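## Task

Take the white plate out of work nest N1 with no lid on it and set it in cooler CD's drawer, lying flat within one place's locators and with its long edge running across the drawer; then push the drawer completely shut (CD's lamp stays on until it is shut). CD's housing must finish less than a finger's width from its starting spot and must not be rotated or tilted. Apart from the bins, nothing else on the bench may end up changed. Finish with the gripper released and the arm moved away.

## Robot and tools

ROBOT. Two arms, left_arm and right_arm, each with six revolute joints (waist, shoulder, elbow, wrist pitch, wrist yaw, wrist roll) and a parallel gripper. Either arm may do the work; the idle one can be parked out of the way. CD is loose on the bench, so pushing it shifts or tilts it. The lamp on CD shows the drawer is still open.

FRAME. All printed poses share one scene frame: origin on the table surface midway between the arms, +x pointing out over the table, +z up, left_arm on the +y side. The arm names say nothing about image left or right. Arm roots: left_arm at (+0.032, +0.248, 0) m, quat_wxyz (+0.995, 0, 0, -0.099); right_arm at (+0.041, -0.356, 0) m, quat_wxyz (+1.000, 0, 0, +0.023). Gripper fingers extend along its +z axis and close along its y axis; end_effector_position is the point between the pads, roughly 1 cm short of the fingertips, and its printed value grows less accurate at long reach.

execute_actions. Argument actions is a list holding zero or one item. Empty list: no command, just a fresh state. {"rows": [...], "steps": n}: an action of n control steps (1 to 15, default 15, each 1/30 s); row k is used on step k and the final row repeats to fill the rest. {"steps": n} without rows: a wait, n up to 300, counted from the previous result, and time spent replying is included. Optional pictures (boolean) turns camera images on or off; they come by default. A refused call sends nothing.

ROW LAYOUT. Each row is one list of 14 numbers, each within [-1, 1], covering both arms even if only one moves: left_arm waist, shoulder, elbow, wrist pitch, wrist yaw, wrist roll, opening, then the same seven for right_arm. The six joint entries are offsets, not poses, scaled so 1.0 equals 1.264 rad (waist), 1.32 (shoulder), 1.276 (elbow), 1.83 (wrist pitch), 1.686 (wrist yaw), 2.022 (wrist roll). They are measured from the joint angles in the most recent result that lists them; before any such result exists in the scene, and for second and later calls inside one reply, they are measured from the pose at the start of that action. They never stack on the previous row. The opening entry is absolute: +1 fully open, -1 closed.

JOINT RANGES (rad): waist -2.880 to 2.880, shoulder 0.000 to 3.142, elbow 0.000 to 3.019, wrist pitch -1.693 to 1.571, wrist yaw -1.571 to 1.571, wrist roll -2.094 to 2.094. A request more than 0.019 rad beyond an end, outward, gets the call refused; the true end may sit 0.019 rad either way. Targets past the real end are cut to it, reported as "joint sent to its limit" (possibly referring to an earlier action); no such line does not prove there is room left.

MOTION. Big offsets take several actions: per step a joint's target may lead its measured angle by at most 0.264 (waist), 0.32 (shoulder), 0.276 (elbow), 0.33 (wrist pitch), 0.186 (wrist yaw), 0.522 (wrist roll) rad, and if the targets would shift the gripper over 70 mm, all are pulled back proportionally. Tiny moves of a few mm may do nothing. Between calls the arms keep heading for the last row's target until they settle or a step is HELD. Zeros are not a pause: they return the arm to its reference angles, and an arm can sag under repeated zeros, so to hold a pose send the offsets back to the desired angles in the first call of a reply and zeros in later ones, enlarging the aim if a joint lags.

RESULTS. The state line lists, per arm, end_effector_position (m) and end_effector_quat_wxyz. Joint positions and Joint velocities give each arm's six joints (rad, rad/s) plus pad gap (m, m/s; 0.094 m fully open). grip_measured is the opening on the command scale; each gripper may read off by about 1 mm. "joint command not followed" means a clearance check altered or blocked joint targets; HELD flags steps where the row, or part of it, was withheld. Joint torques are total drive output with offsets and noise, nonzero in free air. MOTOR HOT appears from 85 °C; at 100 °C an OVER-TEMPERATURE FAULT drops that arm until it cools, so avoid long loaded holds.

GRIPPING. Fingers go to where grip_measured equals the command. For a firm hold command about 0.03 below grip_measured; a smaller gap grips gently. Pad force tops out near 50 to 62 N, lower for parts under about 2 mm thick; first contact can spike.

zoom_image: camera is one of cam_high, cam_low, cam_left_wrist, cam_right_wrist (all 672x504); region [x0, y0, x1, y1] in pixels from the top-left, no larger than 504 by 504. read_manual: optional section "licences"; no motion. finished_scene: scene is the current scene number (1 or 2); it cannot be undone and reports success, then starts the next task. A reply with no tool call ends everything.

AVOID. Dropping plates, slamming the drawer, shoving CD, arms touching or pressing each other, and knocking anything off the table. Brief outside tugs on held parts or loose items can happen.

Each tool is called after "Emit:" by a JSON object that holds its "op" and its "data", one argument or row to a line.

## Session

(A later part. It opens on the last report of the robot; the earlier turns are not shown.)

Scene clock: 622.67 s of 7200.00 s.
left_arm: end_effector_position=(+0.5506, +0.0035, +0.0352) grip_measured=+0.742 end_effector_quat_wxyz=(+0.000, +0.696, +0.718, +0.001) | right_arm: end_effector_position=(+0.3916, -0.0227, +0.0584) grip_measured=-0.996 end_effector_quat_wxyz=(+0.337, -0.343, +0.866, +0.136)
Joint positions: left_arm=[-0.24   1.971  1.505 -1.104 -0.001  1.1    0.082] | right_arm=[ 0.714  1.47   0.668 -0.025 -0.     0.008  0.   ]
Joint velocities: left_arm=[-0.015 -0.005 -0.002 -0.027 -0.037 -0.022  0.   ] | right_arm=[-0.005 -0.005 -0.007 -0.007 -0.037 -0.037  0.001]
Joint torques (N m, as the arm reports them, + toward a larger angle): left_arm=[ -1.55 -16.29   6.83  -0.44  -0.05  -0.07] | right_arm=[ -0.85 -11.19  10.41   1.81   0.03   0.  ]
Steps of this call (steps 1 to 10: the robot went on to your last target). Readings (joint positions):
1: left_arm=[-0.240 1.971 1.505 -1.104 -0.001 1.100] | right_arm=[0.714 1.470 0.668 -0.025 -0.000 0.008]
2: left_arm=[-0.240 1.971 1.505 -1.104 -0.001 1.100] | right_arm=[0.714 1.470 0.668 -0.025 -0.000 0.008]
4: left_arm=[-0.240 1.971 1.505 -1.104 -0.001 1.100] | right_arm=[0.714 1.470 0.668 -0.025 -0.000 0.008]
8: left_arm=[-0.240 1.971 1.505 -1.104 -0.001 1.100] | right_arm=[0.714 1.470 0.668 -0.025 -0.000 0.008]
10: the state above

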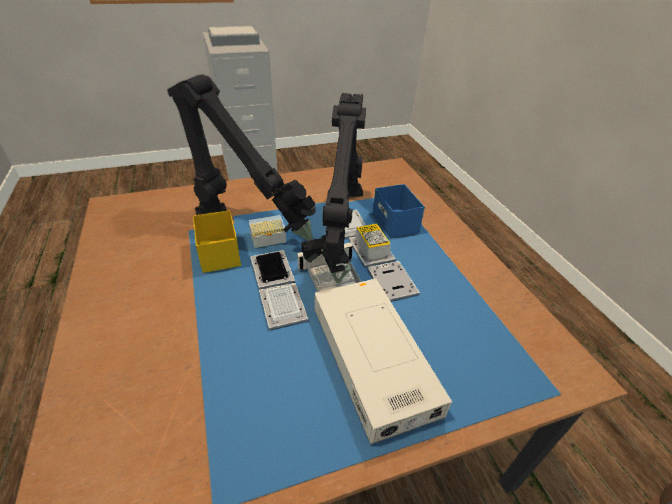

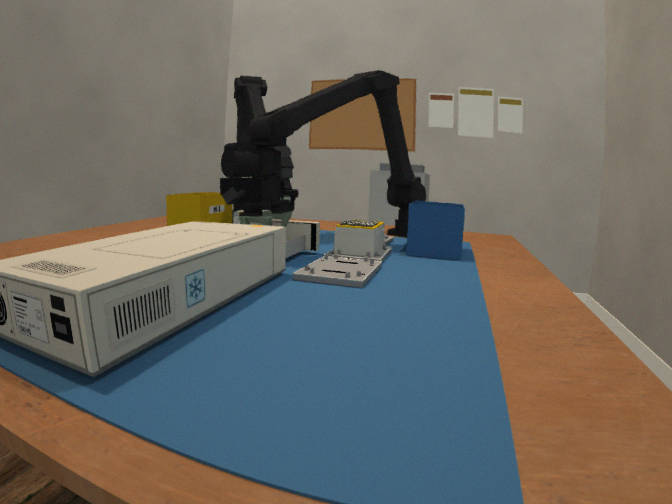

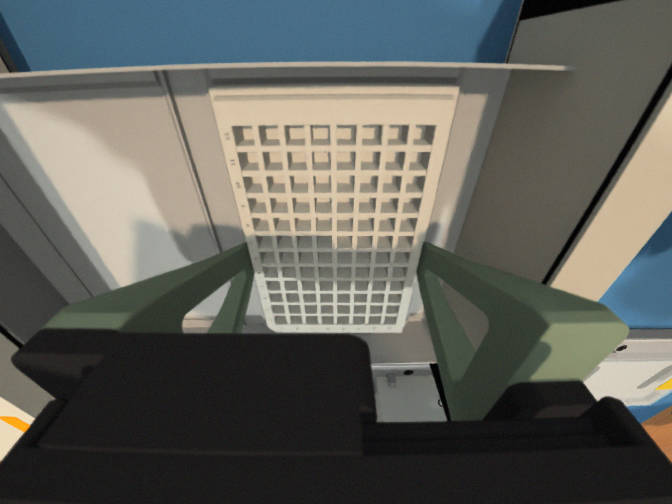

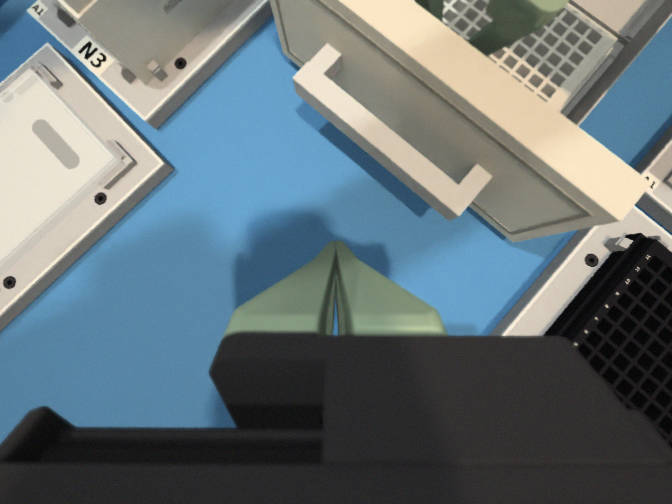

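Emit:
{"op": "execute_actions", "data": {
  "actions": [
    {"rows": [[0,0.0225,0,0,0,0,0.71,0,0,0.016,0.004,0,0,-1],[0,0.0235,0,0,0,0,0.71,0,0,0.016,0.004,0,0,-1],[0,0.0245,0,0,0,0,0.71,0,0,0.016,0.004,0,0,-1],[0,0.0255,0,0,0,0,0.71,0,0,0.016,0.004,0,0,-1],[0,0.0265,0,0,0,0,0.71,0,0,0.016,0.004,0,0,-1],[0,0.0275,0,0,0,0,0.71,0,0,0.016,0.004,0,0,-1],[0,0.0285,0,0,0,0,0.71,0,0,0.016,0.004,0,0,-1]], "steps": 15}
  ],
  "pictures": false
}}

Emit:
{"op": "execute_actions", "data": {
  "actions": [
    {"steps": 10}
  ]
}}

Scene clock: 636.60 s of 7200.00 s.
left_arm: end_effector_position=(+0.5506, +0.0035, +0.0350) grip_measured=+0.742 end_effector_quat_wxyz=(+0.000, +0.696, +0.718, +0.001) | right_arm: end_effector_position=(+0.3916, -0.0227, +0.0584) grip_measured=-0.996 end_effector_quat_wxyz=(+0.337, -0.343, +0.866, +0.136)
Joint positions: left_arm=[-0.24   1.972  1.505 -1.104 -0.001  1.1    0.082] | right_arm=[ 0.714  1.47   0.668 -0.025 -0.     0.008  0.   ]
Joint velocities: left_arm=[-0.005  0.005  0.012 -0.017 -0.051 -0.022 -0.001] | right_arm=[-0.005 -0.005 -0.007 -0.002  0.007  0.007  0.   ]
Joint torques (N m, as the arm reports them, + toward a larger angle): left_arm=[ -0.77 -15.61   6.8    0.09  -0.07  -0.07] | right_arm=[ -0.82 -11.26  10.41   1.83   0.03   0.01]
Steps of this call (steps 1 to 15: the robot went on to your last target; steps 16 to 90: nothing new was sent; then 10.43 s passed at rest; steps 91 to 105: all 15 steps of this action). Readings (joint positions):
91: left_arm=[-0.240 1.971 1.505 -1.104 -0.001 1.100] | right_arm=[0.714 1.470 0.668 -0.025 -0.000 0.008]
92: left_arm=[-0.240 1.971 1.505 -1.104 -0.001 1.100] | right_arm=[0.714 1.470 0.668 -0.025 -0.000 0.008]
94: left_arm=[-0.240 1.971 1.505 -1.104 -0.001 1.100] | right_arm=[0.714 1.470 0.668 -0.025 -0.000 0.008]
98: left_arm=[-0.240 1.972 1.505 -1.104 -0.001 1.100] | right_arm=[0.714 1.470 0.668 -0.025 -0.000 0.008]
105: the state above

Scene clock: 636.93 s of 7200.00 s.
left_arm: end_effector_position=(+0.5506, +0.0035, +0.0350) grip_measured=+0.742 end_effector_quat_wxyz=(+0.000, +0.696, +0.718, +0.001) | right_arm: end_effector_position=(+0.3916, -0.0227, +0.0584) grip_measured=-0.996 end_effector_quat_wxyz=(+0.337, -0.343, +0.866, +0.136)
Joint positions: left_arm=[-0.24   1.972  1.505 -1.104 -0.001  1.1    0.082] | right_arm=[ 0.714  1.47   0.668 -0.025 -0.     0.008  0.   ]
Joint velocities: left_arm=[-0.005 -0.005 -0.012 -0.002 -0.066 -0.007 -0.001] | right_arm=[ 0.005 -0.005 -0.002 -0.007 -0.022  0.007  0.   ]
Joint torques (N m, as the arm reports them, + toward a larger angle): left_arm=[ -0.66 -15.63   6.8    0.08  -0.07  -0.06] | right_arm=[ -0.74 -11.32  10.41   1.82   0.03   0.  ]
Steps of this call (steps 1 to 10: the robot went on to your last target). Readings (joint positions):
1: left_arm=[-0.240 1.972 1.505 -1.104 -0.001 1.100] | right_arm=[0.714 1.470 0.668 -0.025 -0.000 0.008]
2: left_arm=[-0.240 1.972 1.505 -1.104 -0.001 1.100] | right_arm=[0.714 1.470 0.668 -0.025 -0.000 0.008]
4: left_arm=[-0.240 1.972 1.505 -1.104 -0.001 1.100] | right_arm=[0.714 1.470 0.668 -0.025 -0.000 0.008]
8: left_arm=[-0.240 1.972 1.505 -1.104 -0.001 1.100] | right_arm=[0.714 1.470 0.668 -0.025 -0.000 0.008]
10: the state above

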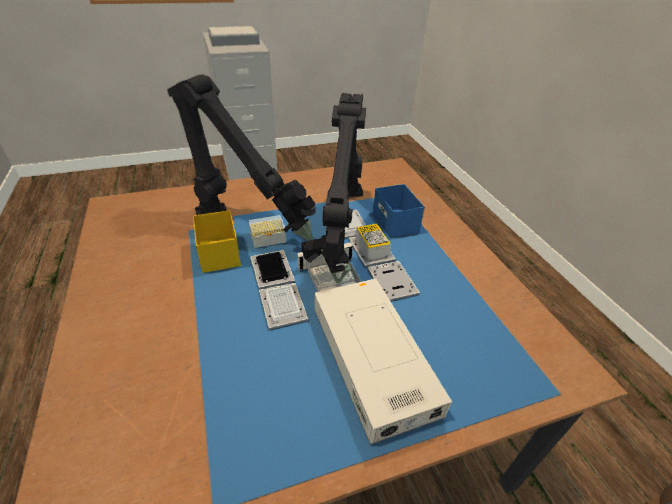

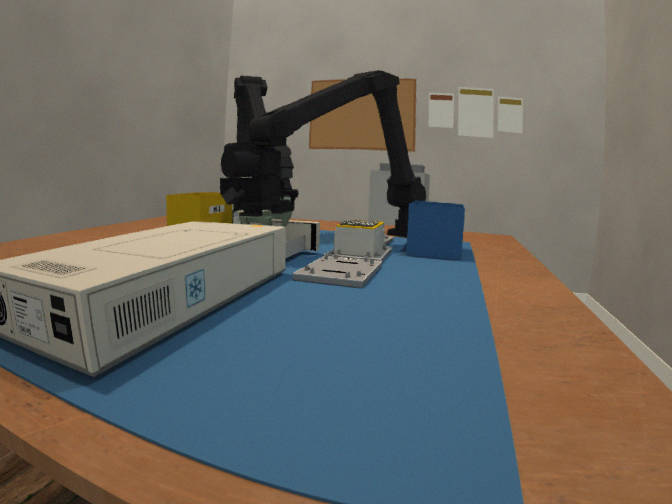

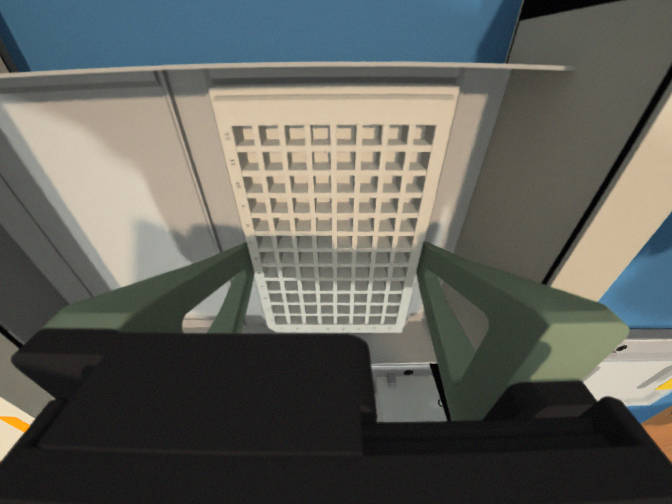

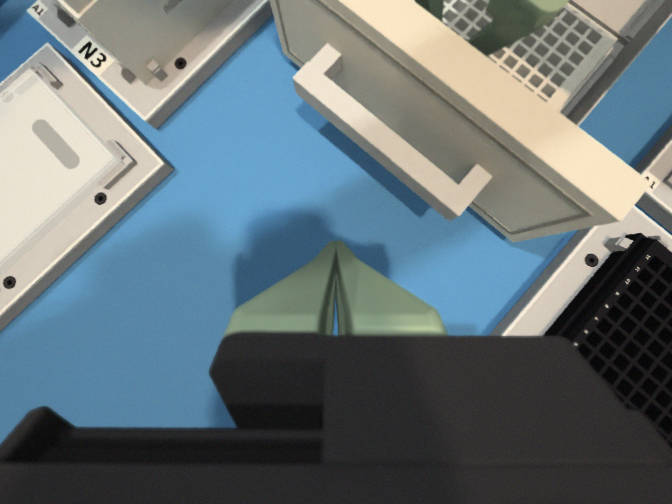

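Emit:
{"op": "zoom_image", "data": {
  "camera": "cam_right_wrist",
  "region": [380, 0, 672, 160]
}}

Emit:
{"op": "zoom_image", "data": {
  "camera": "cam_high",
  "region": [280, 220, 380, 300]
}}

Emit:
{"op": "zoom_image", "data": {
  "camera": "cam_low",
  "region": [210, 170, 340, 270]
}}

Emit:
{"op": "zoom_image", "data": {
  "camera": "cam_left_wrist",
  "region": [420, 230, 672, 430]
}}

Region (380, 0, 672, 160) of cam_right_wrist's 672x504 image, scaled by 1.726, with more detail than that image has; it fills the top 276 rows of this view, and the rest is white.

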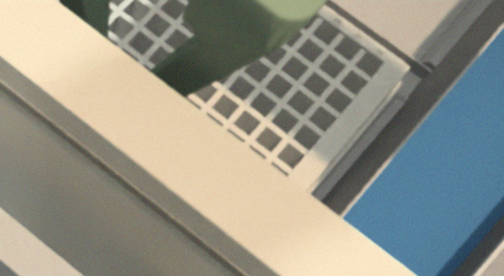

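Region (280, 220, 380, 300) of cam_high's 672x504 image, scaled by 5.040, with more detail than that image has; it fills the top 403 rows of this view, and the rest is white.

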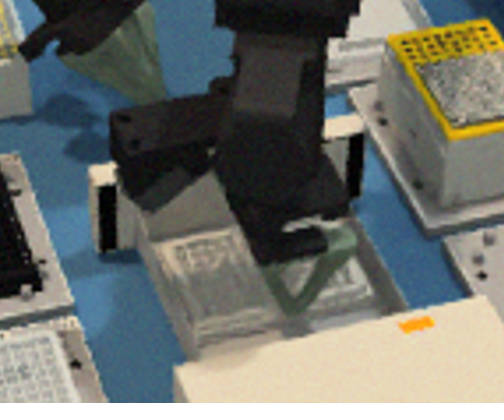

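Region (210, 170, 340, 270) of cam_low's 672x504 image, scaled by 3.877, with more detail than that image has; it fills the top 388 rows of this view, and the rest is white.

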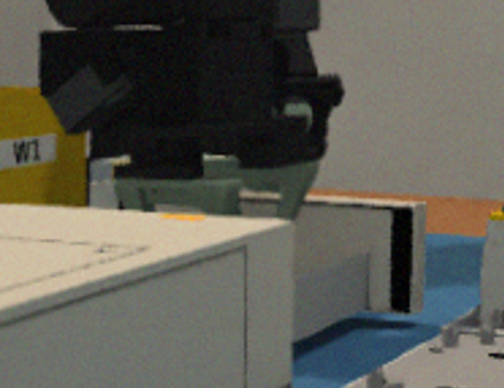

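Region (420, 230, 672, 430) of cam_left_wrist's 672x504 image, scaled by 2.000, with more detail than that image has; it fills the top 400 rows of this view, and the rest is white.

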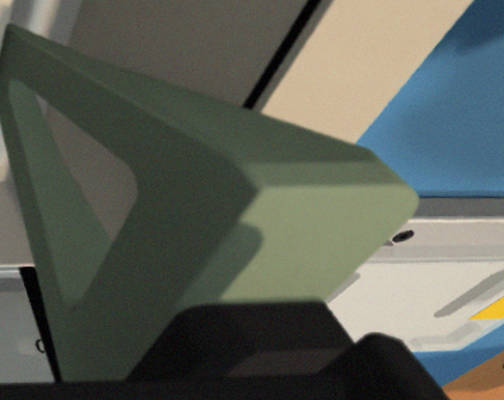

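Emit:
{"op": "zoom_image", "data": {
  "camera": "cam_left_wrist",
  "region": [235, 270, 315, 340]
}}

Emit:
{"op": "zoom_image", "data": {
  "camera": "cam_left_wrist",
  "region": [365, 270, 445, 340]
}}

Emit:
{"op": "zoom_image", "data": {
  "camera": "cam_right_wrist",
  "region": [540, 10, 660, 130]
}}

Emit:
{"op": "zoom_image", "data": {
  "camera": "cam_left_wrist",
  "region": [170, 60, 270, 260]
}}

Emit:
{"op": "zoom_image", "data": {
  "camera": "cam_left_wrist",
  "region": [400, 60, 500, 260]
}}

Region (235, 270, 315, 340) of cam_left_wrist's 672x504 image, scaled by 6.300, with more detail than that image has; it fills the top 441 rows of this view, and the rest is white.

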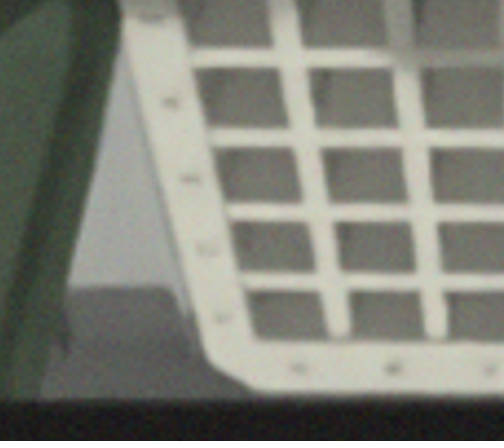

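Region (365, 270, 445, 340) of cam_left_wrist's 672x504 image, scaled by 6.300, with more detail than that image has; it fills the top 441 rows of this view, and the rest is white.

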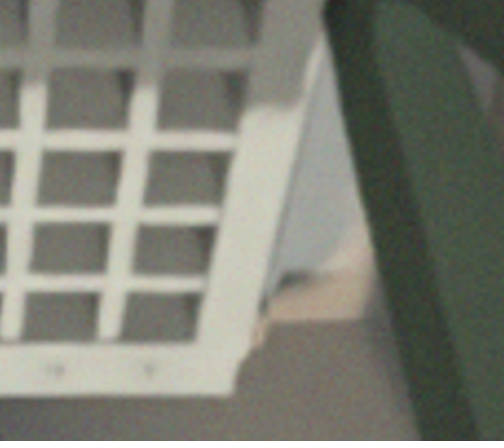

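Region (540, 10, 660, 130) of cam_right_wrist's 672x504 image, scaled by 4.200, with more detail than that image has.

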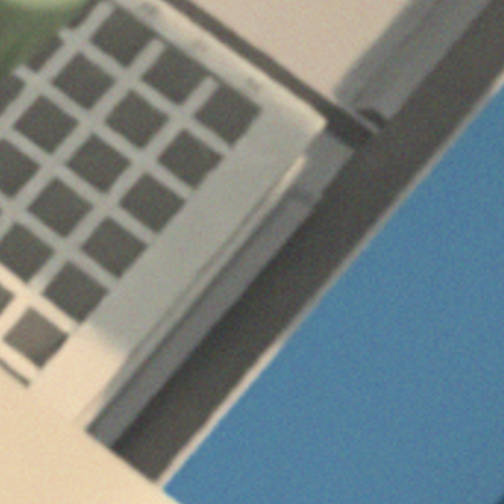

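Region (170, 60, 270, 260) of cam_left_wrist's 672x504 image, scaled by 2.520, with more detail than that image has.

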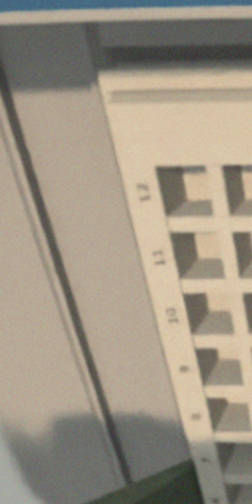

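Region (400, 60, 500, 260) of cam_left_wrist's 672x504 image, scaled by 2.520, with more detail than that image has.

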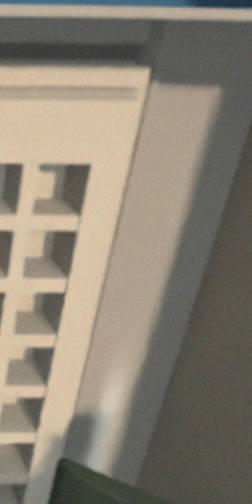

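Emit:
{"op": "execute_actions", "data": {
  "actions": [
    {"rows": [[0.004,0.026,0,0,0,0,0.71,0,0,0.016,0.004,0,0,-1],[0.007,0.026,0,0,0,0,0.71,0,0,0.016,0.004,0,0,-1],[0.008,0.026,0,0,0,0,0.71,0,0,0.016,0.004,0,0,-1],[0.0085,0.026,0,0,0,0,0.71,0,0,0.016,0.004,0,0,-1],[0.009,0.026,0,0,0,0,0.71,0,0,0.016,0.004,0,0,-1],[0.0093,0.026,0,0,0,0,0.71,0,0,0.016,0.004,0,0,-1],[0.0096,0.026,0,0,0,0,0.71,0,0,0.016,0.004,0,0,-1]], "steps": 15}
  ],
  "pictures": false
}}

Scene clock: 677.70 s of 7200.00 s.
left_arm: end_effector_position=(+0.5506, +0.0037, +0.0350) grip_measured=+0.742 end_effector_quat_wxyz=(+0.000, +0.696, +0.718, +0.001) | right_arm: end_effector_position=(+0.3916, -0.0227, +0.0584) grip_measured=-0.996 end_effector_quat_wxyz=(+0.337, -0.343, +0.866, +0.136)
Joint positions: left_arm=[-0.24   1.972  1.505 -1.104 -0.001  1.1    0.082] | right_arm=[ 0.714  1.47   0.668 -0.025 -0.     0.008  0.   ]
Joint velocities: left_arm=[-0.005 -0.034  0.012 -0.017 -0.139  0.007 -0.   ] | right_arm=[-0.005  0.005  0.002 -0.007 -0.022 -0.037  0.   ]
Joint torques (N m, as the arm reports them, + toward a larger angle): left_arm=[  0.06 -16.01   6.85   0.06  -0.05  -0.07] | right_arm=[ -0.76 -11.23  10.38   1.83   0.03   0.01]
Steps of this call (steps 1 to 15: the robot went on to your last target; steps 16 to 90: nothing new was sent; then 37.27 s passed at rest; steps 91 to 105: all 15 steps of this action). Readings (joint positions):
91: left_arm=[-0.240 1.972 1.505 -1.104 -0.001 1.100] | right_arm=[0.714 1.470 0.668 -0.025 -0.000 0.008]
92: left_arm=[-0.240 1.972 1.505 -1.104 -0.001 1.100] | right_arm=[0.714 1.470 0.668 -0.025 -0.000 0.008]
94: left_arm=[-0.240 1.972 1.505 -1.104 -0.001 1.100] | right_arm=[0.714 1.470 0.668 -0.025 -0.000 0.008]
98: left_arm=[-0.240 1.972 1.505 -1.104 -0.001 1.100] | right_arm=[0.714 1.470 0.668 -0.025 -0.000 0.008]
105: the state above

Emit:
{"op": "execute_actions", "data": {
  "actions": [
    {"rows": [[0.0095,0.027,0,0,0,0,0.71,0,0,0.016,0.004,0,0,-1],[0.010,0.028,0,0,0,0,0.71,0,0,0.016,0.004,0,0,-1],[0.0105,0.029,0,0,0,0,0.71,0,0,0.016,0.004,0,0,-1],[0.011,0.030,0,0,0,0,0.71,0,0,0.016,0.004,0,0,-1],[0.0113,0.031,0,0,0,0,0.71,0,0,0.016,0.004,0,0,-1],[0.0113,0.032,0,0,0,0,0.71,0,0,0.016,0.004,0,0,-1],[0.0113,0.033,0,0,0,0,0.71,0,0,0.016,0.004,0,0,-1]], "steps": 15}
  ]
}}

Scene clock: 681.47 s of 7200.00 s.
left_arm: end_effector_position=(+0.5506, +0.0037, +0.0348) grip_measured=+0.742 end_effector_quat_wxyz=(-0.000, +0.696, +0.718, +0.001) | right_arm: end_effector_position=(+0.3916, -0.0227, +0.0584) grip_measured=-0.996 end_effector_quat_wxyz=(+0.337, -0.343, +0.866, +0.136)
Joint positions: left_arm=[-0.24   1.972  1.505 -1.104 -0.001  1.1    0.082] | right_arm=[ 0.714  1.47   0.668 -0.025 -0.     0.008  0.   ]
Joint velocities: left_arm=[-0.015  0.015  0.007  0.002 -0.007 -0.066  0.001] | right_arm=[-0.005 -0.005 -0.012 -0.002 -0.022 -0.022  0.002]
Joint torques (N m, as the arm reports them, + toward a larger angle): left_arm=[  0.32 -14.88   6.8    0.06  -0.05  -0.07] | right_arm=[ -0.73 -11.23  10.38   1.84   0.03   0.01]
Steps of this call (steps 1 to 15: the robot went on to your last target; steps 16 to 90: nothing new was sent; then 0.27 s passed at rest; steps 91 to 105: all 15 steps of this action). Readings (joint positions):
91: left_arm=[-0.240 1.972 1.505 -1.104 -0.001 1.100] | right_arm=[0.714 1.470 0.668 -0.025 -0.000 0.008]
92: left_arm=[-0.240 1.972 1.505 -1.104 -0.001 1.100] | right_arm=[0.714 1.470 0.668 -0.025 -0.000 0.008]
94: left_arm=[-0.240 1.972 1.505 -1.104 -0.001 1.100] | right_arm=[0.714 1.470 0.668 -0.025 -0.000 0.008]
98: left_arm=[-0.240 1.972 1.505 -1.104 -0.001 1.100] | right_arm=[0.714 1.470 0.668 -0.025 -0.000 0.008]
105: the state above

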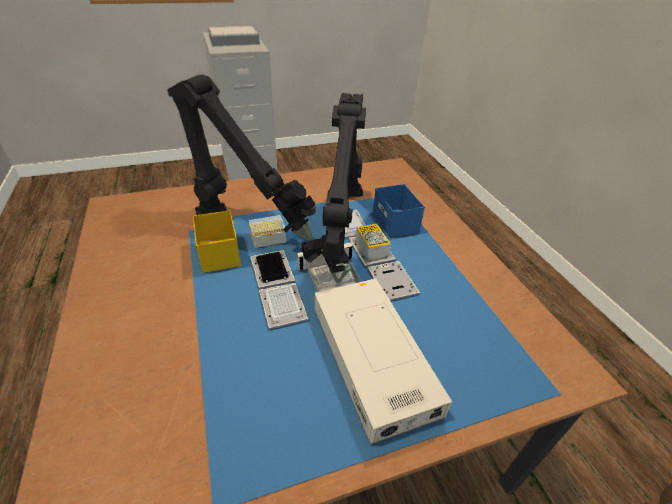

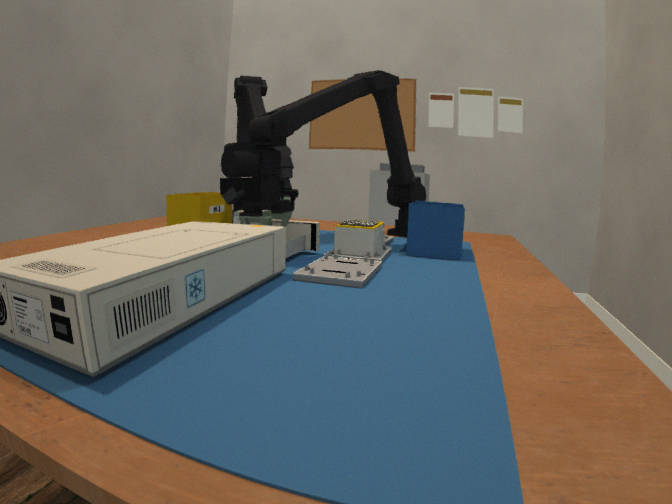

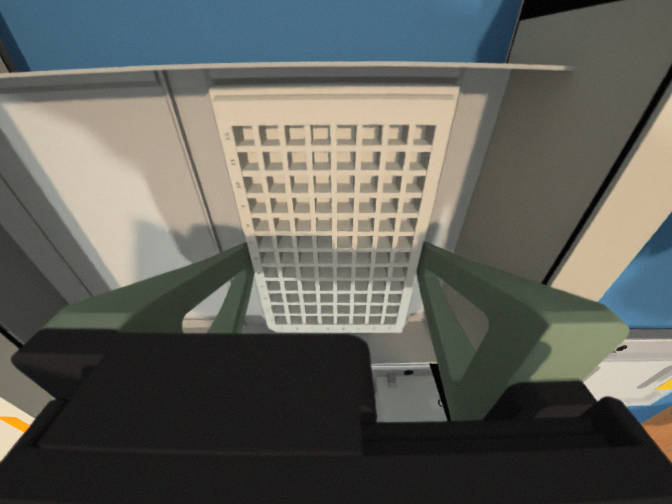

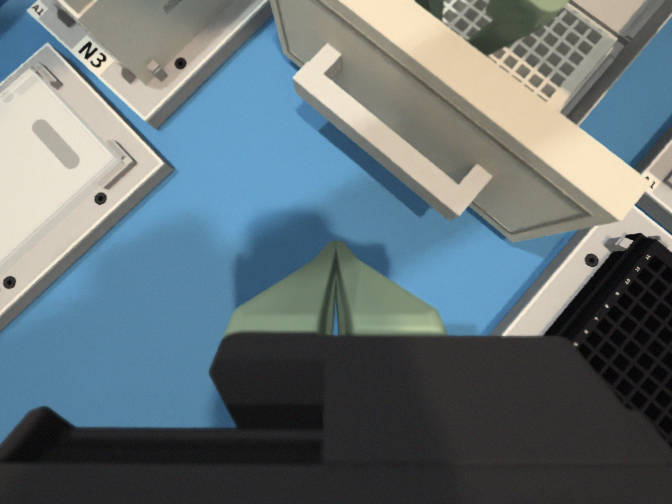

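Emit:
{"op": "execute_actions", "data": {
  "actions": [
    {"rows": [[0.006,0.026,0,0,0,0,0.71,0,0,0.016,0.004,0,0,-1],[0.003,0.020,0,0,0,0,0.72,0,0,0.016,0.004,0,0,-1],[0,0.015,0,0,0,0,0.73,0,0,0.016,0.004,0,0,-1],[0,0.012,0,0,0,0,0.74,0,0,0.016,0.004,0,0,-1],[0,0.010,0,0,0,0,0.75,0,0,0.016,0.004,0,0,-1],[0,0.010,0,0,0,0,0.76,0,0,0.016,0.004,0,0,-1],[0,0.010,0,0,0,0,0.77,0,0,0.016,0.004,0,0,-1],[0,0.010,0,0,0,0,0.78,0,0,0.016,0.004,0,0,-1],[0,0.010,0,0,0,0,0.79,0,0,0.016,0.004,0,0,-1]], "steps": 15}
  ]
}}

Scene clock: 687.93 s of 7200.00 s.
left_arm: end_effector_position=(+0.5506, +0.0037, +0.0348) grip_measured=+0.794 end_effector_quat_wxyz=(-0.000, +0.696, +0.718, +0.001) | right_arm: end_effector_position=(+0.3916, -0.0227, +0.0584) grip_measured=-0.996 end_effector_quat_wxyz=(+0.337, -0.343, +0.866, +0.136)
Joint positions: left_arm=[-0.24   1.972  1.505 -1.104 -0.001  1.1    0.084] | right_arm=[ 0.714  1.47   0.668 -0.025 -0.     0.008  0.   ]
Joint velocities: left_arm=[-0.015 -0.015  0.017 -0.012 -0.022 -0.007 -0.   ] | right_arm=[-0.005 -0.015  0.002 -0.002 -0.007 -0.007 -0.   ]
Joint torques (N m, as the arm reports them, + toward a larger angle): left_arm=[ -0.72 -17.57   6.83   0.13  -0.06  -0.04] | right_arm=[ -0.72 -11.16  10.38   1.82   0.03   0.01]
Steps of this call (steps 1 to 15: the robot went on to your last target; steps 16 to 90: nothing new was sent; then 2.97 s passed at rest; steps 91 to 105: all 15 steps of this action). Readings (joint positions):
91: left_arm=[-0.240 1.972 1.505 -1.104 -0.001 1.100] | right_arm=[0.714 1.470 0.668 -0.025 -0.000 0.008]
92: left_arm=[-0.240 1.972 1.505 -1.104 -0.001 1.100] | right_arm=[0.714 1.470 0.668 -0.025 -0.000 0.008]
94: left_arm=[-0.240 1.972 1.505 -1.104 -0.001 1.100] | right_arm=[0.714 1.470 0.668 -0.025 -0.000 0.008]
98: left_arm=[-0.240 1.972 1.505 -1.104 -0.001 1.100] | right_arm=[0.714 1.470 0.668 -0.025 -0.000 0.008]
105: the state above

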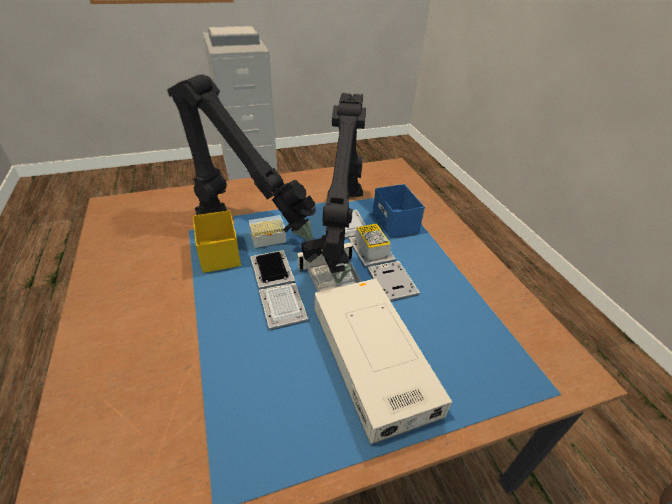

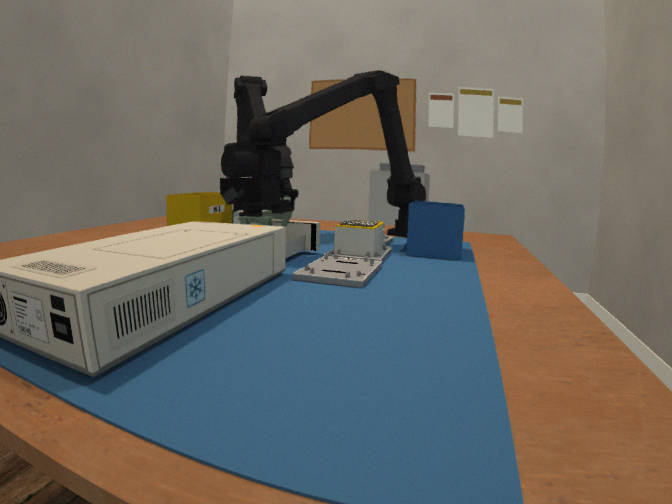

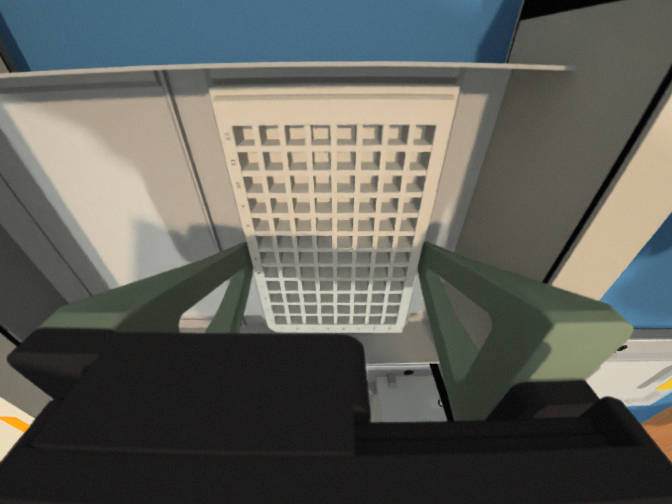

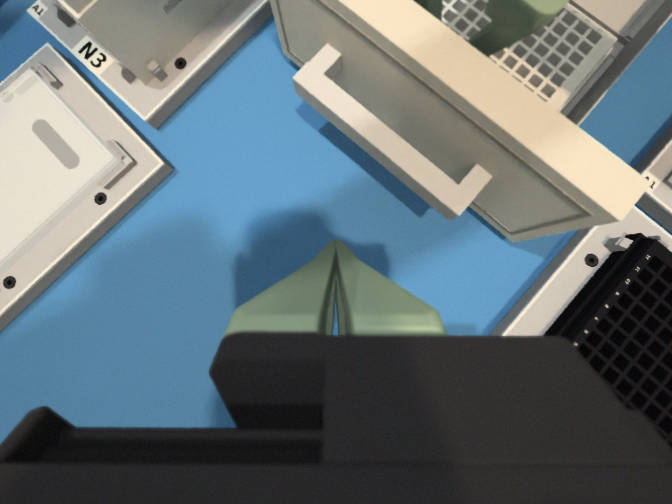

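Emit:
{"op": "execute_actions", "data": {
  "actions": [
    {"rows": [[0,0.003,0,0,0,0,0.81,0,0,0.016,0.004,0,0,-1],[0,-0.003,0,0,0,0,0.82,0,0,0.016,0.004,0,0,-1],[0,-0.008,0,0,0,0,0.83,0,0,0.016,0.004,0,0,-1],[0,-0.014,0,0,0,0,0.84,0,0,0.016,0.004,0,0,-1],[0,-0.021,0,0,0,0,0.85,0,0,0.016,0.004,0,0,-1],[0,-0.029,0,0,0,0,0.85,0,0,0.016,0.004,0,0,-1],[0,-0.038,0,0,0,0,0.85,0,0,0.016,0.004,0,0,-1],[0,-0.048,0,0,0,0,0.85,0,0,0.016,0.004,0,0,-1],[0,-0.058,0,0,0,0,0.85,0,0,0.016,0.004,0,0,-1],[0,-0.068,0,0,0,0,0.85,0,0,0.016,0.004,0,0,-1],[0,-0.078,0,0,0,0,0.85,0,0,0.016,0.004,0,0,-1],[0,-0.087,0,0,0,0,0.85,0,0,0.016,0.004,0,0,-1],[0,-0.095,0,0,0,0,0.85,0,0,0.016,0.004,0,0,-1],[0,-0.101,0,0,0,0,0.85,0,0,0.016,0.004,0,0,-1],[0,-0.105,0,0,0,0,0.85,0,0,0.016,0.004,0,0,-1]], "steps": 15}
  ],
  "pictures": false
}}

Emit:
{"op": "execute_actions", "data": {
  "actions": [
    {"steps": 12}
  ]
}}

Scene clock: 741.80 s of 7200.00 s.
left_arm: end_effector_position=(+0.5571, +0.0007, +0.0952) grip_measured=+0.848 end_effector_quat_wxyz=(+0.051, +0.695, +0.717, +0.018) | right_arm: end_effector_position=(+0.3916, -0.0227, +0.0584) grip_measured=-0.996 end_effector_quat_wxyz=(+0.337, -0.343, +0.866, +0.136)
Joint positions: left_arm=[-0.24   1.863  1.505 -1.104 -0.001  1.1    0.087] | right_arm=[ 0.714  1.47   0.668 -0.025 -0.     0.008  0.   ]
Joint velocities: left_arm=[-0.005 -0.484 -0.007  0.012 -0.022  0.051 -0.001] | right_arm=[-0.005  0.005  0.002 -0.002 -0.066  0.037 -0.001]
Joint torques (N m, as the arm reports them, + toward a larger angle): left_arm=[ -0.73 -17.88   7.46   0.25  -0.06  -0.06] | right_arm=[ -0.78 -11.29  10.38   1.86   0.03   0.01]
Steps of this call (steps 1 to 15: the robot went on to your last target; steps 16 to 90: nothing new was sent; then 50.37 s passed at rest; steps 91 to 105: all 15 steps of this action). Readings (joint positions):
91: left_arm=[-0.240 1.972 1.505 -1.104 -0.001 1.100] | right_arm=[0.714 1.470 0.668 -0.025 -0.000 0.008]
92: left_arm=[-0.240 1.971 1.505 -1.104 -0.001 1.100] | right_arm=[0.714 1.470 0.668 -0.025 -0.000 0.008]
94: left_arm=[-0.240 1.970 1.505 -1.104 -0.001 1.100] | right_arm=[0.714 1.470 0.668 -0.025 -0.000 0.008]
98: left_arm=[-0.240 1.958 1.505 -1.104 -0.001 1.100] | right_arm=[0.714 1.470 0.668 -0.025 -0.000 0.008]
105: the state above

Scene clock: 742.20 s of 7200.00 s.
left_arm: end_effector_position=(+0.5580, +0.0002, +0.1227) grip_measured=+0.848 end_effector_quat_wxyz=(+0.075, +0.694, +0.716, +0.026) | right_arm: end_effector_position=(+0.3916, -0.0227, +0.0584) grip_measured=-0.996 end_effector_quat_wxyz=(+0.337, -0.343, +0.866, +0.136)
Joint positions: left_arm=[-0.24   1.814  1.505 -1.104 -0.001  1.1    0.087] | right_arm=[ 0.714  1.47   0.668 -0.025 -0.     0.008  0.   ]
Joint velocities: left_arm=[-0.005 -0.005  0.002 -0.032 -0.007  0.007  0.   ] | right_arm=[-0.005  0.005  0.012  0.002 -0.066 -0.037 -0.   ]
Joint torques (N m, as the arm reports them, + toward a larger angle): left_arm=[ -0.64 -15.74   7.39   0.33  -0.07  -0.07] | right_arm=[ -0.84 -11.25  10.41   1.81   0.03   0.  ]
Steps of this call (steps 1 to 12: the robot went on to your last target). Readings (joint positions):
1: left_arm=[-0.240 1.848 1.505 -1.104 -0.001 1.100] | right_arm=[0.714 1.470 0.668 -0.025 -0.000 0.008]
2: left_arm=[-0.240 1.834 1.505 -1.104 -0.001 1.100] | right_arm=[0.714 1.470 0.668 -0.025 -0.000 0.008]
4: left_arm=[-0.240 1.816 1.505 -1.104 -0.001 1.100] | right_arm=[0.714 1.470 0.668 -0.025 -0.000 0.008]
8: left_arm=[-0.240 1.812 1.505 -1.104 -0.001 1.100] | right_arm=[0.714 1.470 0.668 -0.025 -0.000 0.008]
12: the state above

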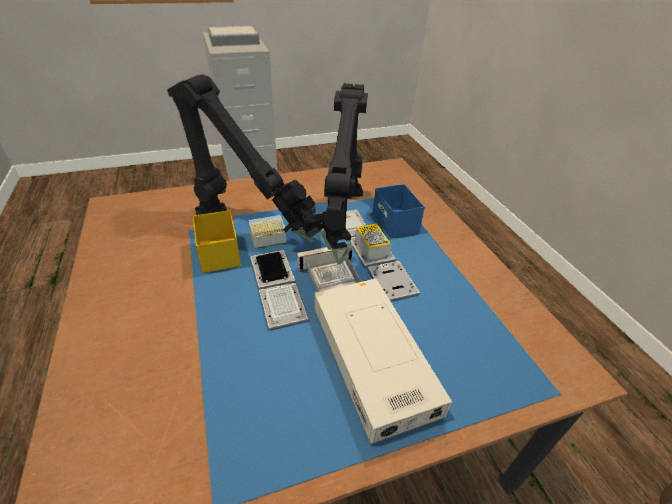

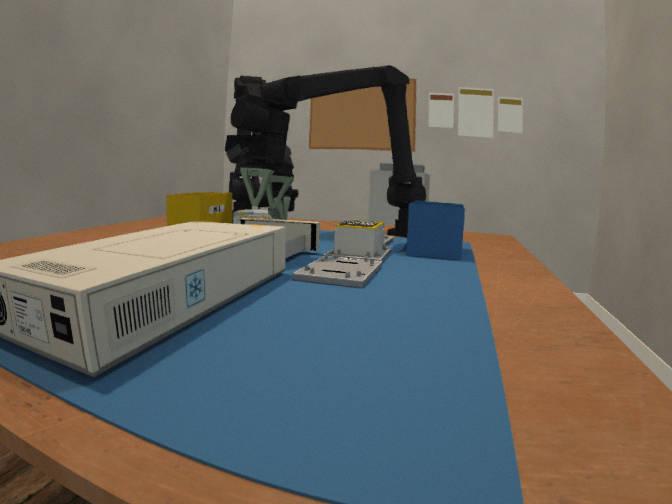

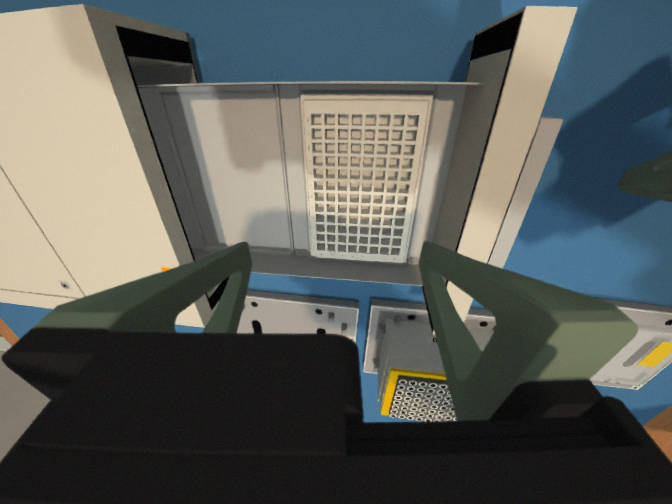

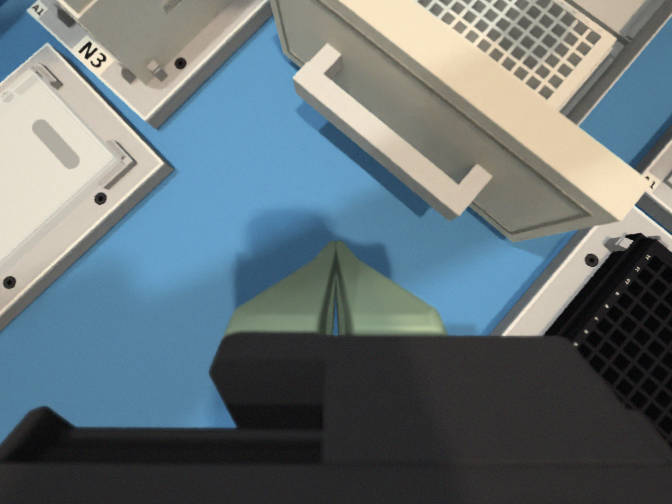

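Emit:
{"op": "zoom_image", "data": {
  "camera": "cam_left_wrist",
  "region": [260, 70, 470, 290]
}}

Emit:
{"op": "zoom_image", "data": {
  "camera": "cam_left_wrist",
  "region": [280, 220, 440, 290]
}}

Emit:
{"op": "zoom_image", "data": {
  "camera": "cam_high",
  "region": [290, 240, 370, 300]
}}

Region (260, 70, 470, 290) of cam_left_wrist's 672x504 image, scaled by 2.291, with more detail than that image has; it fills the left 481 columns of this view, and the rest is white.

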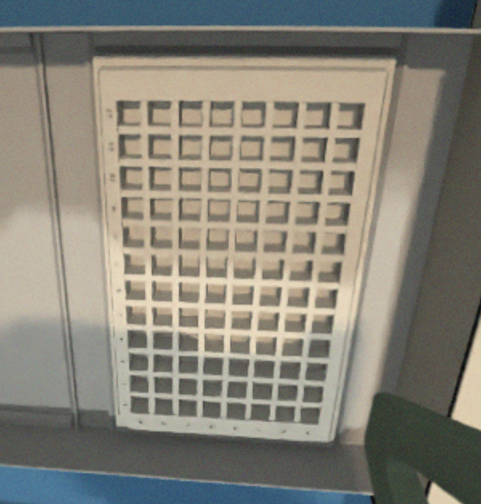

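Region (280, 220, 440, 290) of cam_left_wrist's 672x504 image, scaled by 3.150, with more detail than that image has; it fills the top 220 rows of this view, and the rest is white.

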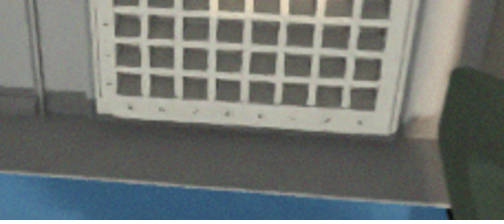

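Region (290, 240, 370, 300) of cam_high's 672x504 image, scaled by 6.300, with more detail than that image has; it fills the top 378 rows of this view, and the rest is white.

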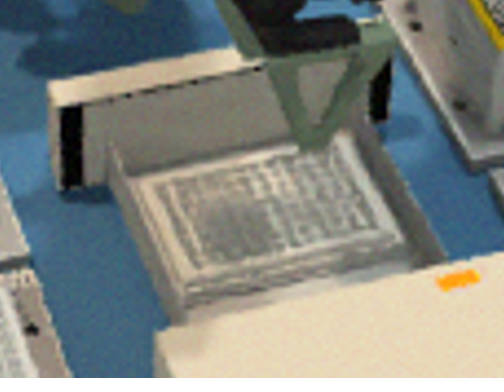

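Emit:
{"op": "execute_actions", "data": {
  "actions": [
    {"rows": [[0.003,0.004,0.035,-0.004,0,-0.008,0.7,0,0,0.016,0.004,0,0,-1],[0.007,0.010,0.050,-0.008,0,-0.02,0.5,0,0,0.016,0.004,0,0,-1],[0.012,0.020,0.068,-0.012,0,-0.035,0.3,0,0,0.016,0.004,0,0,-1],[0.018,0.032,0.088,-0.017,0,-0.053,0.1,0,0,0.016,0.004,0,0,-1],[0.024,0.046,0.110,-0.022,0,-0.073,-0.1,0,0,0.016,0.004,0,0,-1],[0.031,0.061,0.134,-0.028,0,-0.095,-0.3,0,0,0.016,0.004,0,0,-1],[0.038,0.077,0.160,-0.034,0,-0.118,-0.5,0,0,0.016,0.004,0,0,-1],[0.045,0.093,0.186,-0.040,0,-0.141,-0.7,0,0,0.016,0.004,0,0,-1],[0.052,0.109,0.212,-0.046,0,-0.164,-0.9,0,0,0.016,0.004,0,0,-1],[0.059,0.125,0.238,-0.052,0,-0.187,-1,0,0,0.016,0.004,0,0,-1],[0.065,0.140,0.262,-0.058,0,-0.208,-1,0,0,0.016,0.004,0,0,-1],[0.071,0.154,0.285,-0.064,0,-0.228,-1,0,0,0.016,0.004,0,0,-1],[0.076,0.167,0.305,-0.070,0,-0.246,-1,0,0,0.016,0.004,0,0,-1],[0.080,0.178,0.323,-0.075,0,-0.261,-1,0,0,0.016,0.004,0,0,-1],[0.083,0.187,0.337,-0.078,0,-0.272,-1,0,0,0.016,0.004,0,0,-1]], "steps": 15}
  ],
  "pictures": false
}}

Emit:
{"op": "execute_actions", "data": {
  "actions": [
    {"steps": 12}
  ]
}}

Scene clock: 763.07 s of 7200.00 s.
left_arm: end_effector_position=(+0.6589, +0.0149, +0.1407) grip_measured=-0.982 end_effector_quat_wxyz=(+0.095, +0.505, +0.858, +0.018) | right_arm: end_effector_position=(+0.3916, -0.0227, +0.0584) grip_measured=-0.996 end_effector_quat_wxyz=(+0.337, -0.343, +0.866, +0.136)
Joint positions: left_arm=[-0.156  2.011  1.848 -1.214 -0.001  0.709  0.001] | right_arm=[ 0.714  1.47   0.668 -0.025 -0.     0.008  0.   ]
Joint velocities: left_arm=[ 0.317  0.464  0.628 -0.247  0.022 -1.033 -0.   ] | right_arm=[ 0.005 -0.015  0.017  0.002 -0.066 -0.022  0.   ]
Joint torques (N m, as the arm reports them, + toward a larger angle): left_arm=[ -0.48 -18.9   10.92  -0.14  -0.08  -0.21] | right_arm=[ -0.78 -11.27  10.42   1.83   0.03   0.01]
Steps of this call (steps 1 to 30: the robot went on to your last target; steps 31 to 90: nothing new was sent; then 17.37 s passed at rest; steps 91 to 105: all 15 steps of this action). Readings (joint positions):
91: left_arm=[-0.240 1.814 1.505 -1.104 -0.001 1.100] | right_arm=[0.714 1.470 0.668 -0.025 -0.000 0.008]
92: left_arm=[-0.240 1.814 1.505 -1.104 -0.001 1.097] | right_arm=[0.714 1.470 0.668 -0.025 -0.000 0.008]
94: left_arm=[-0.239 1.818 1.515 -1.113 -0.001 1.074] | right_arm=[0.714 1.470 0.668 -0.025 -0.000 0.008]
98: left_arm=[-0.224 1.871 1.617 -1.150 -0.001 0.971] | right_arm=[0.714 1.470 0.668 -0.025 -0.000 0.008]
105: the state above

Scene clock: 763.47 s of 7200.00 s.
left_arm: end_effector_position=(+0.6695, +0.0329, +0.1273) grip_measured=-0.982 end_effector_quat_wxyz=(+0.082, +0.433, +0.897, +0.011) | right_arm: end_effector_position=(+0.3916, -0.0227, +0.0584) grip_measured=-0.996 end_effector_quat_wxyz=(+0.337, -0.343, +0.866, +0.136)
Joint positions: left_arm=[-0.125  2.049  1.877 -1.234 -0.001  0.575  0.001] | right_arm=[ 0.714  1.47   0.668 -0.025 -0.     0.008  0.   ]
Joint velocities: left_arm=[-0.034 -0.005 -0.007 -0.002 -0.037 -0.11   0.   ] | right_arm=[ 0.015 -0.005 -0.002 -0.007 -0.051 -0.037 -0.   ]
Joint torques (N m, as the arm reports them, + toward a larger angle): left_arm=[ -1.48 -20.41  11.48  -0.14  -0.09  -0.25] | right_arm=[ -0.74 -11.21  10.4    1.84   0.03   0.01]
Steps of this call (steps 1 to 12: the robot went on to your last target). Readings (joint positions):
1: left_arm=[-0.146 2.025 1.865 -1.219 -0.001 0.680] | right_arm=[0.714 1.470 0.668 -0.025 -0.000 0.008]
2: left_arm=[-0.138 2.035 1.875 -1.222 -0.001 0.656] | right_arm=[0.714 1.470 0.668 -0.025 -0.000 0.008]
4: left_arm=[-0.125 2.044 1.877 -1.227 -0.001 0.623] | right_arm=[0.714 1.470 0.668 -0.025 -0.000 0.008]
8: left_arm=[-0.121 2.049 1.877 -1.234 -0.001 0.589] | right_arm=[0.714 1.470 0.668 -0.025 -0.000 0.008]
12: the state above

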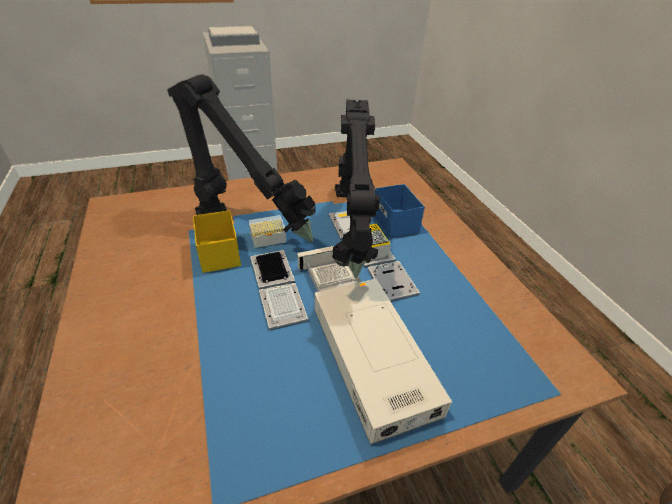

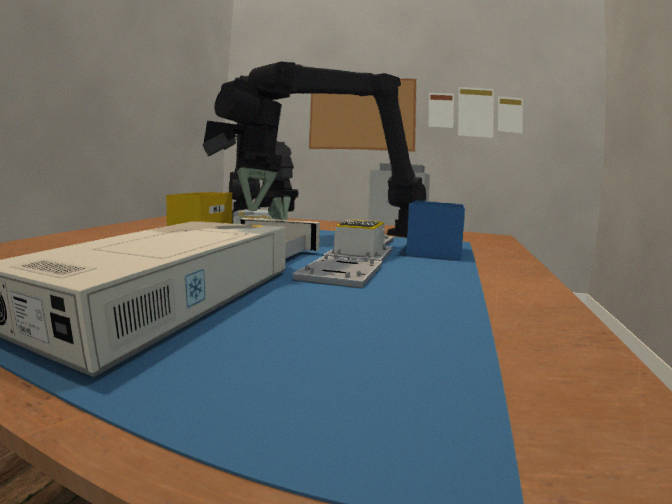

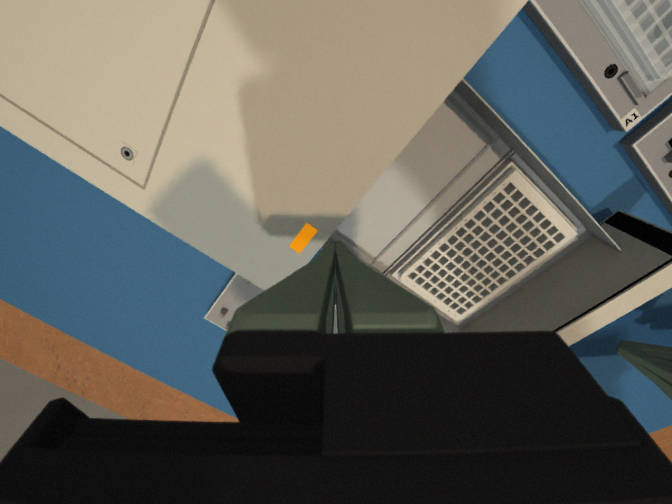

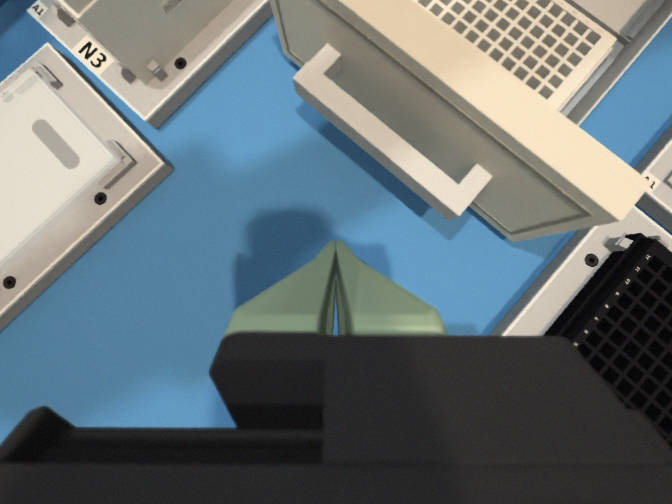

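Emit:
{"op": "zoom_image", "data": {
  "camera": "cam_left_wrist",
  "region": [360, 130, 620, 335]
}}

Emit:
{"op": "zoom_image", "data": {
  "camera": "cam_left_wrist",
  "region": [370, 140, 530, 290]
}}

Region (360, 130, 620, 335) of cam_left_wrist's 672x504 image, scaled by 1.938, with more detail than that image has; it fills the top 397 rows of this view, and the rest is white.

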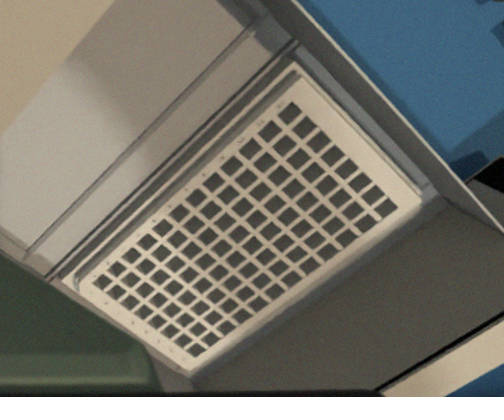

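Region (370, 140, 530, 290) of cam_left_wrist's 672x504 image, scaled by 3.150, with more detail than that image has; it fills the top 472 rows of this view, and the rest is white.

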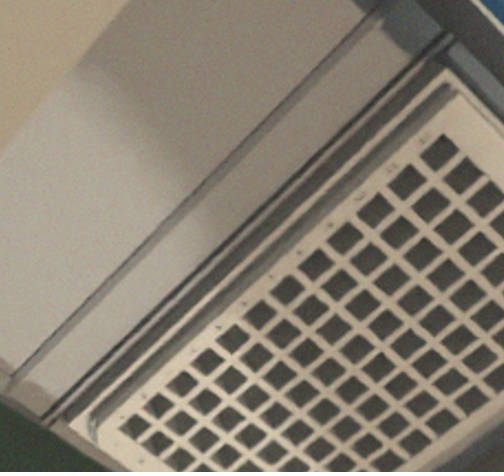

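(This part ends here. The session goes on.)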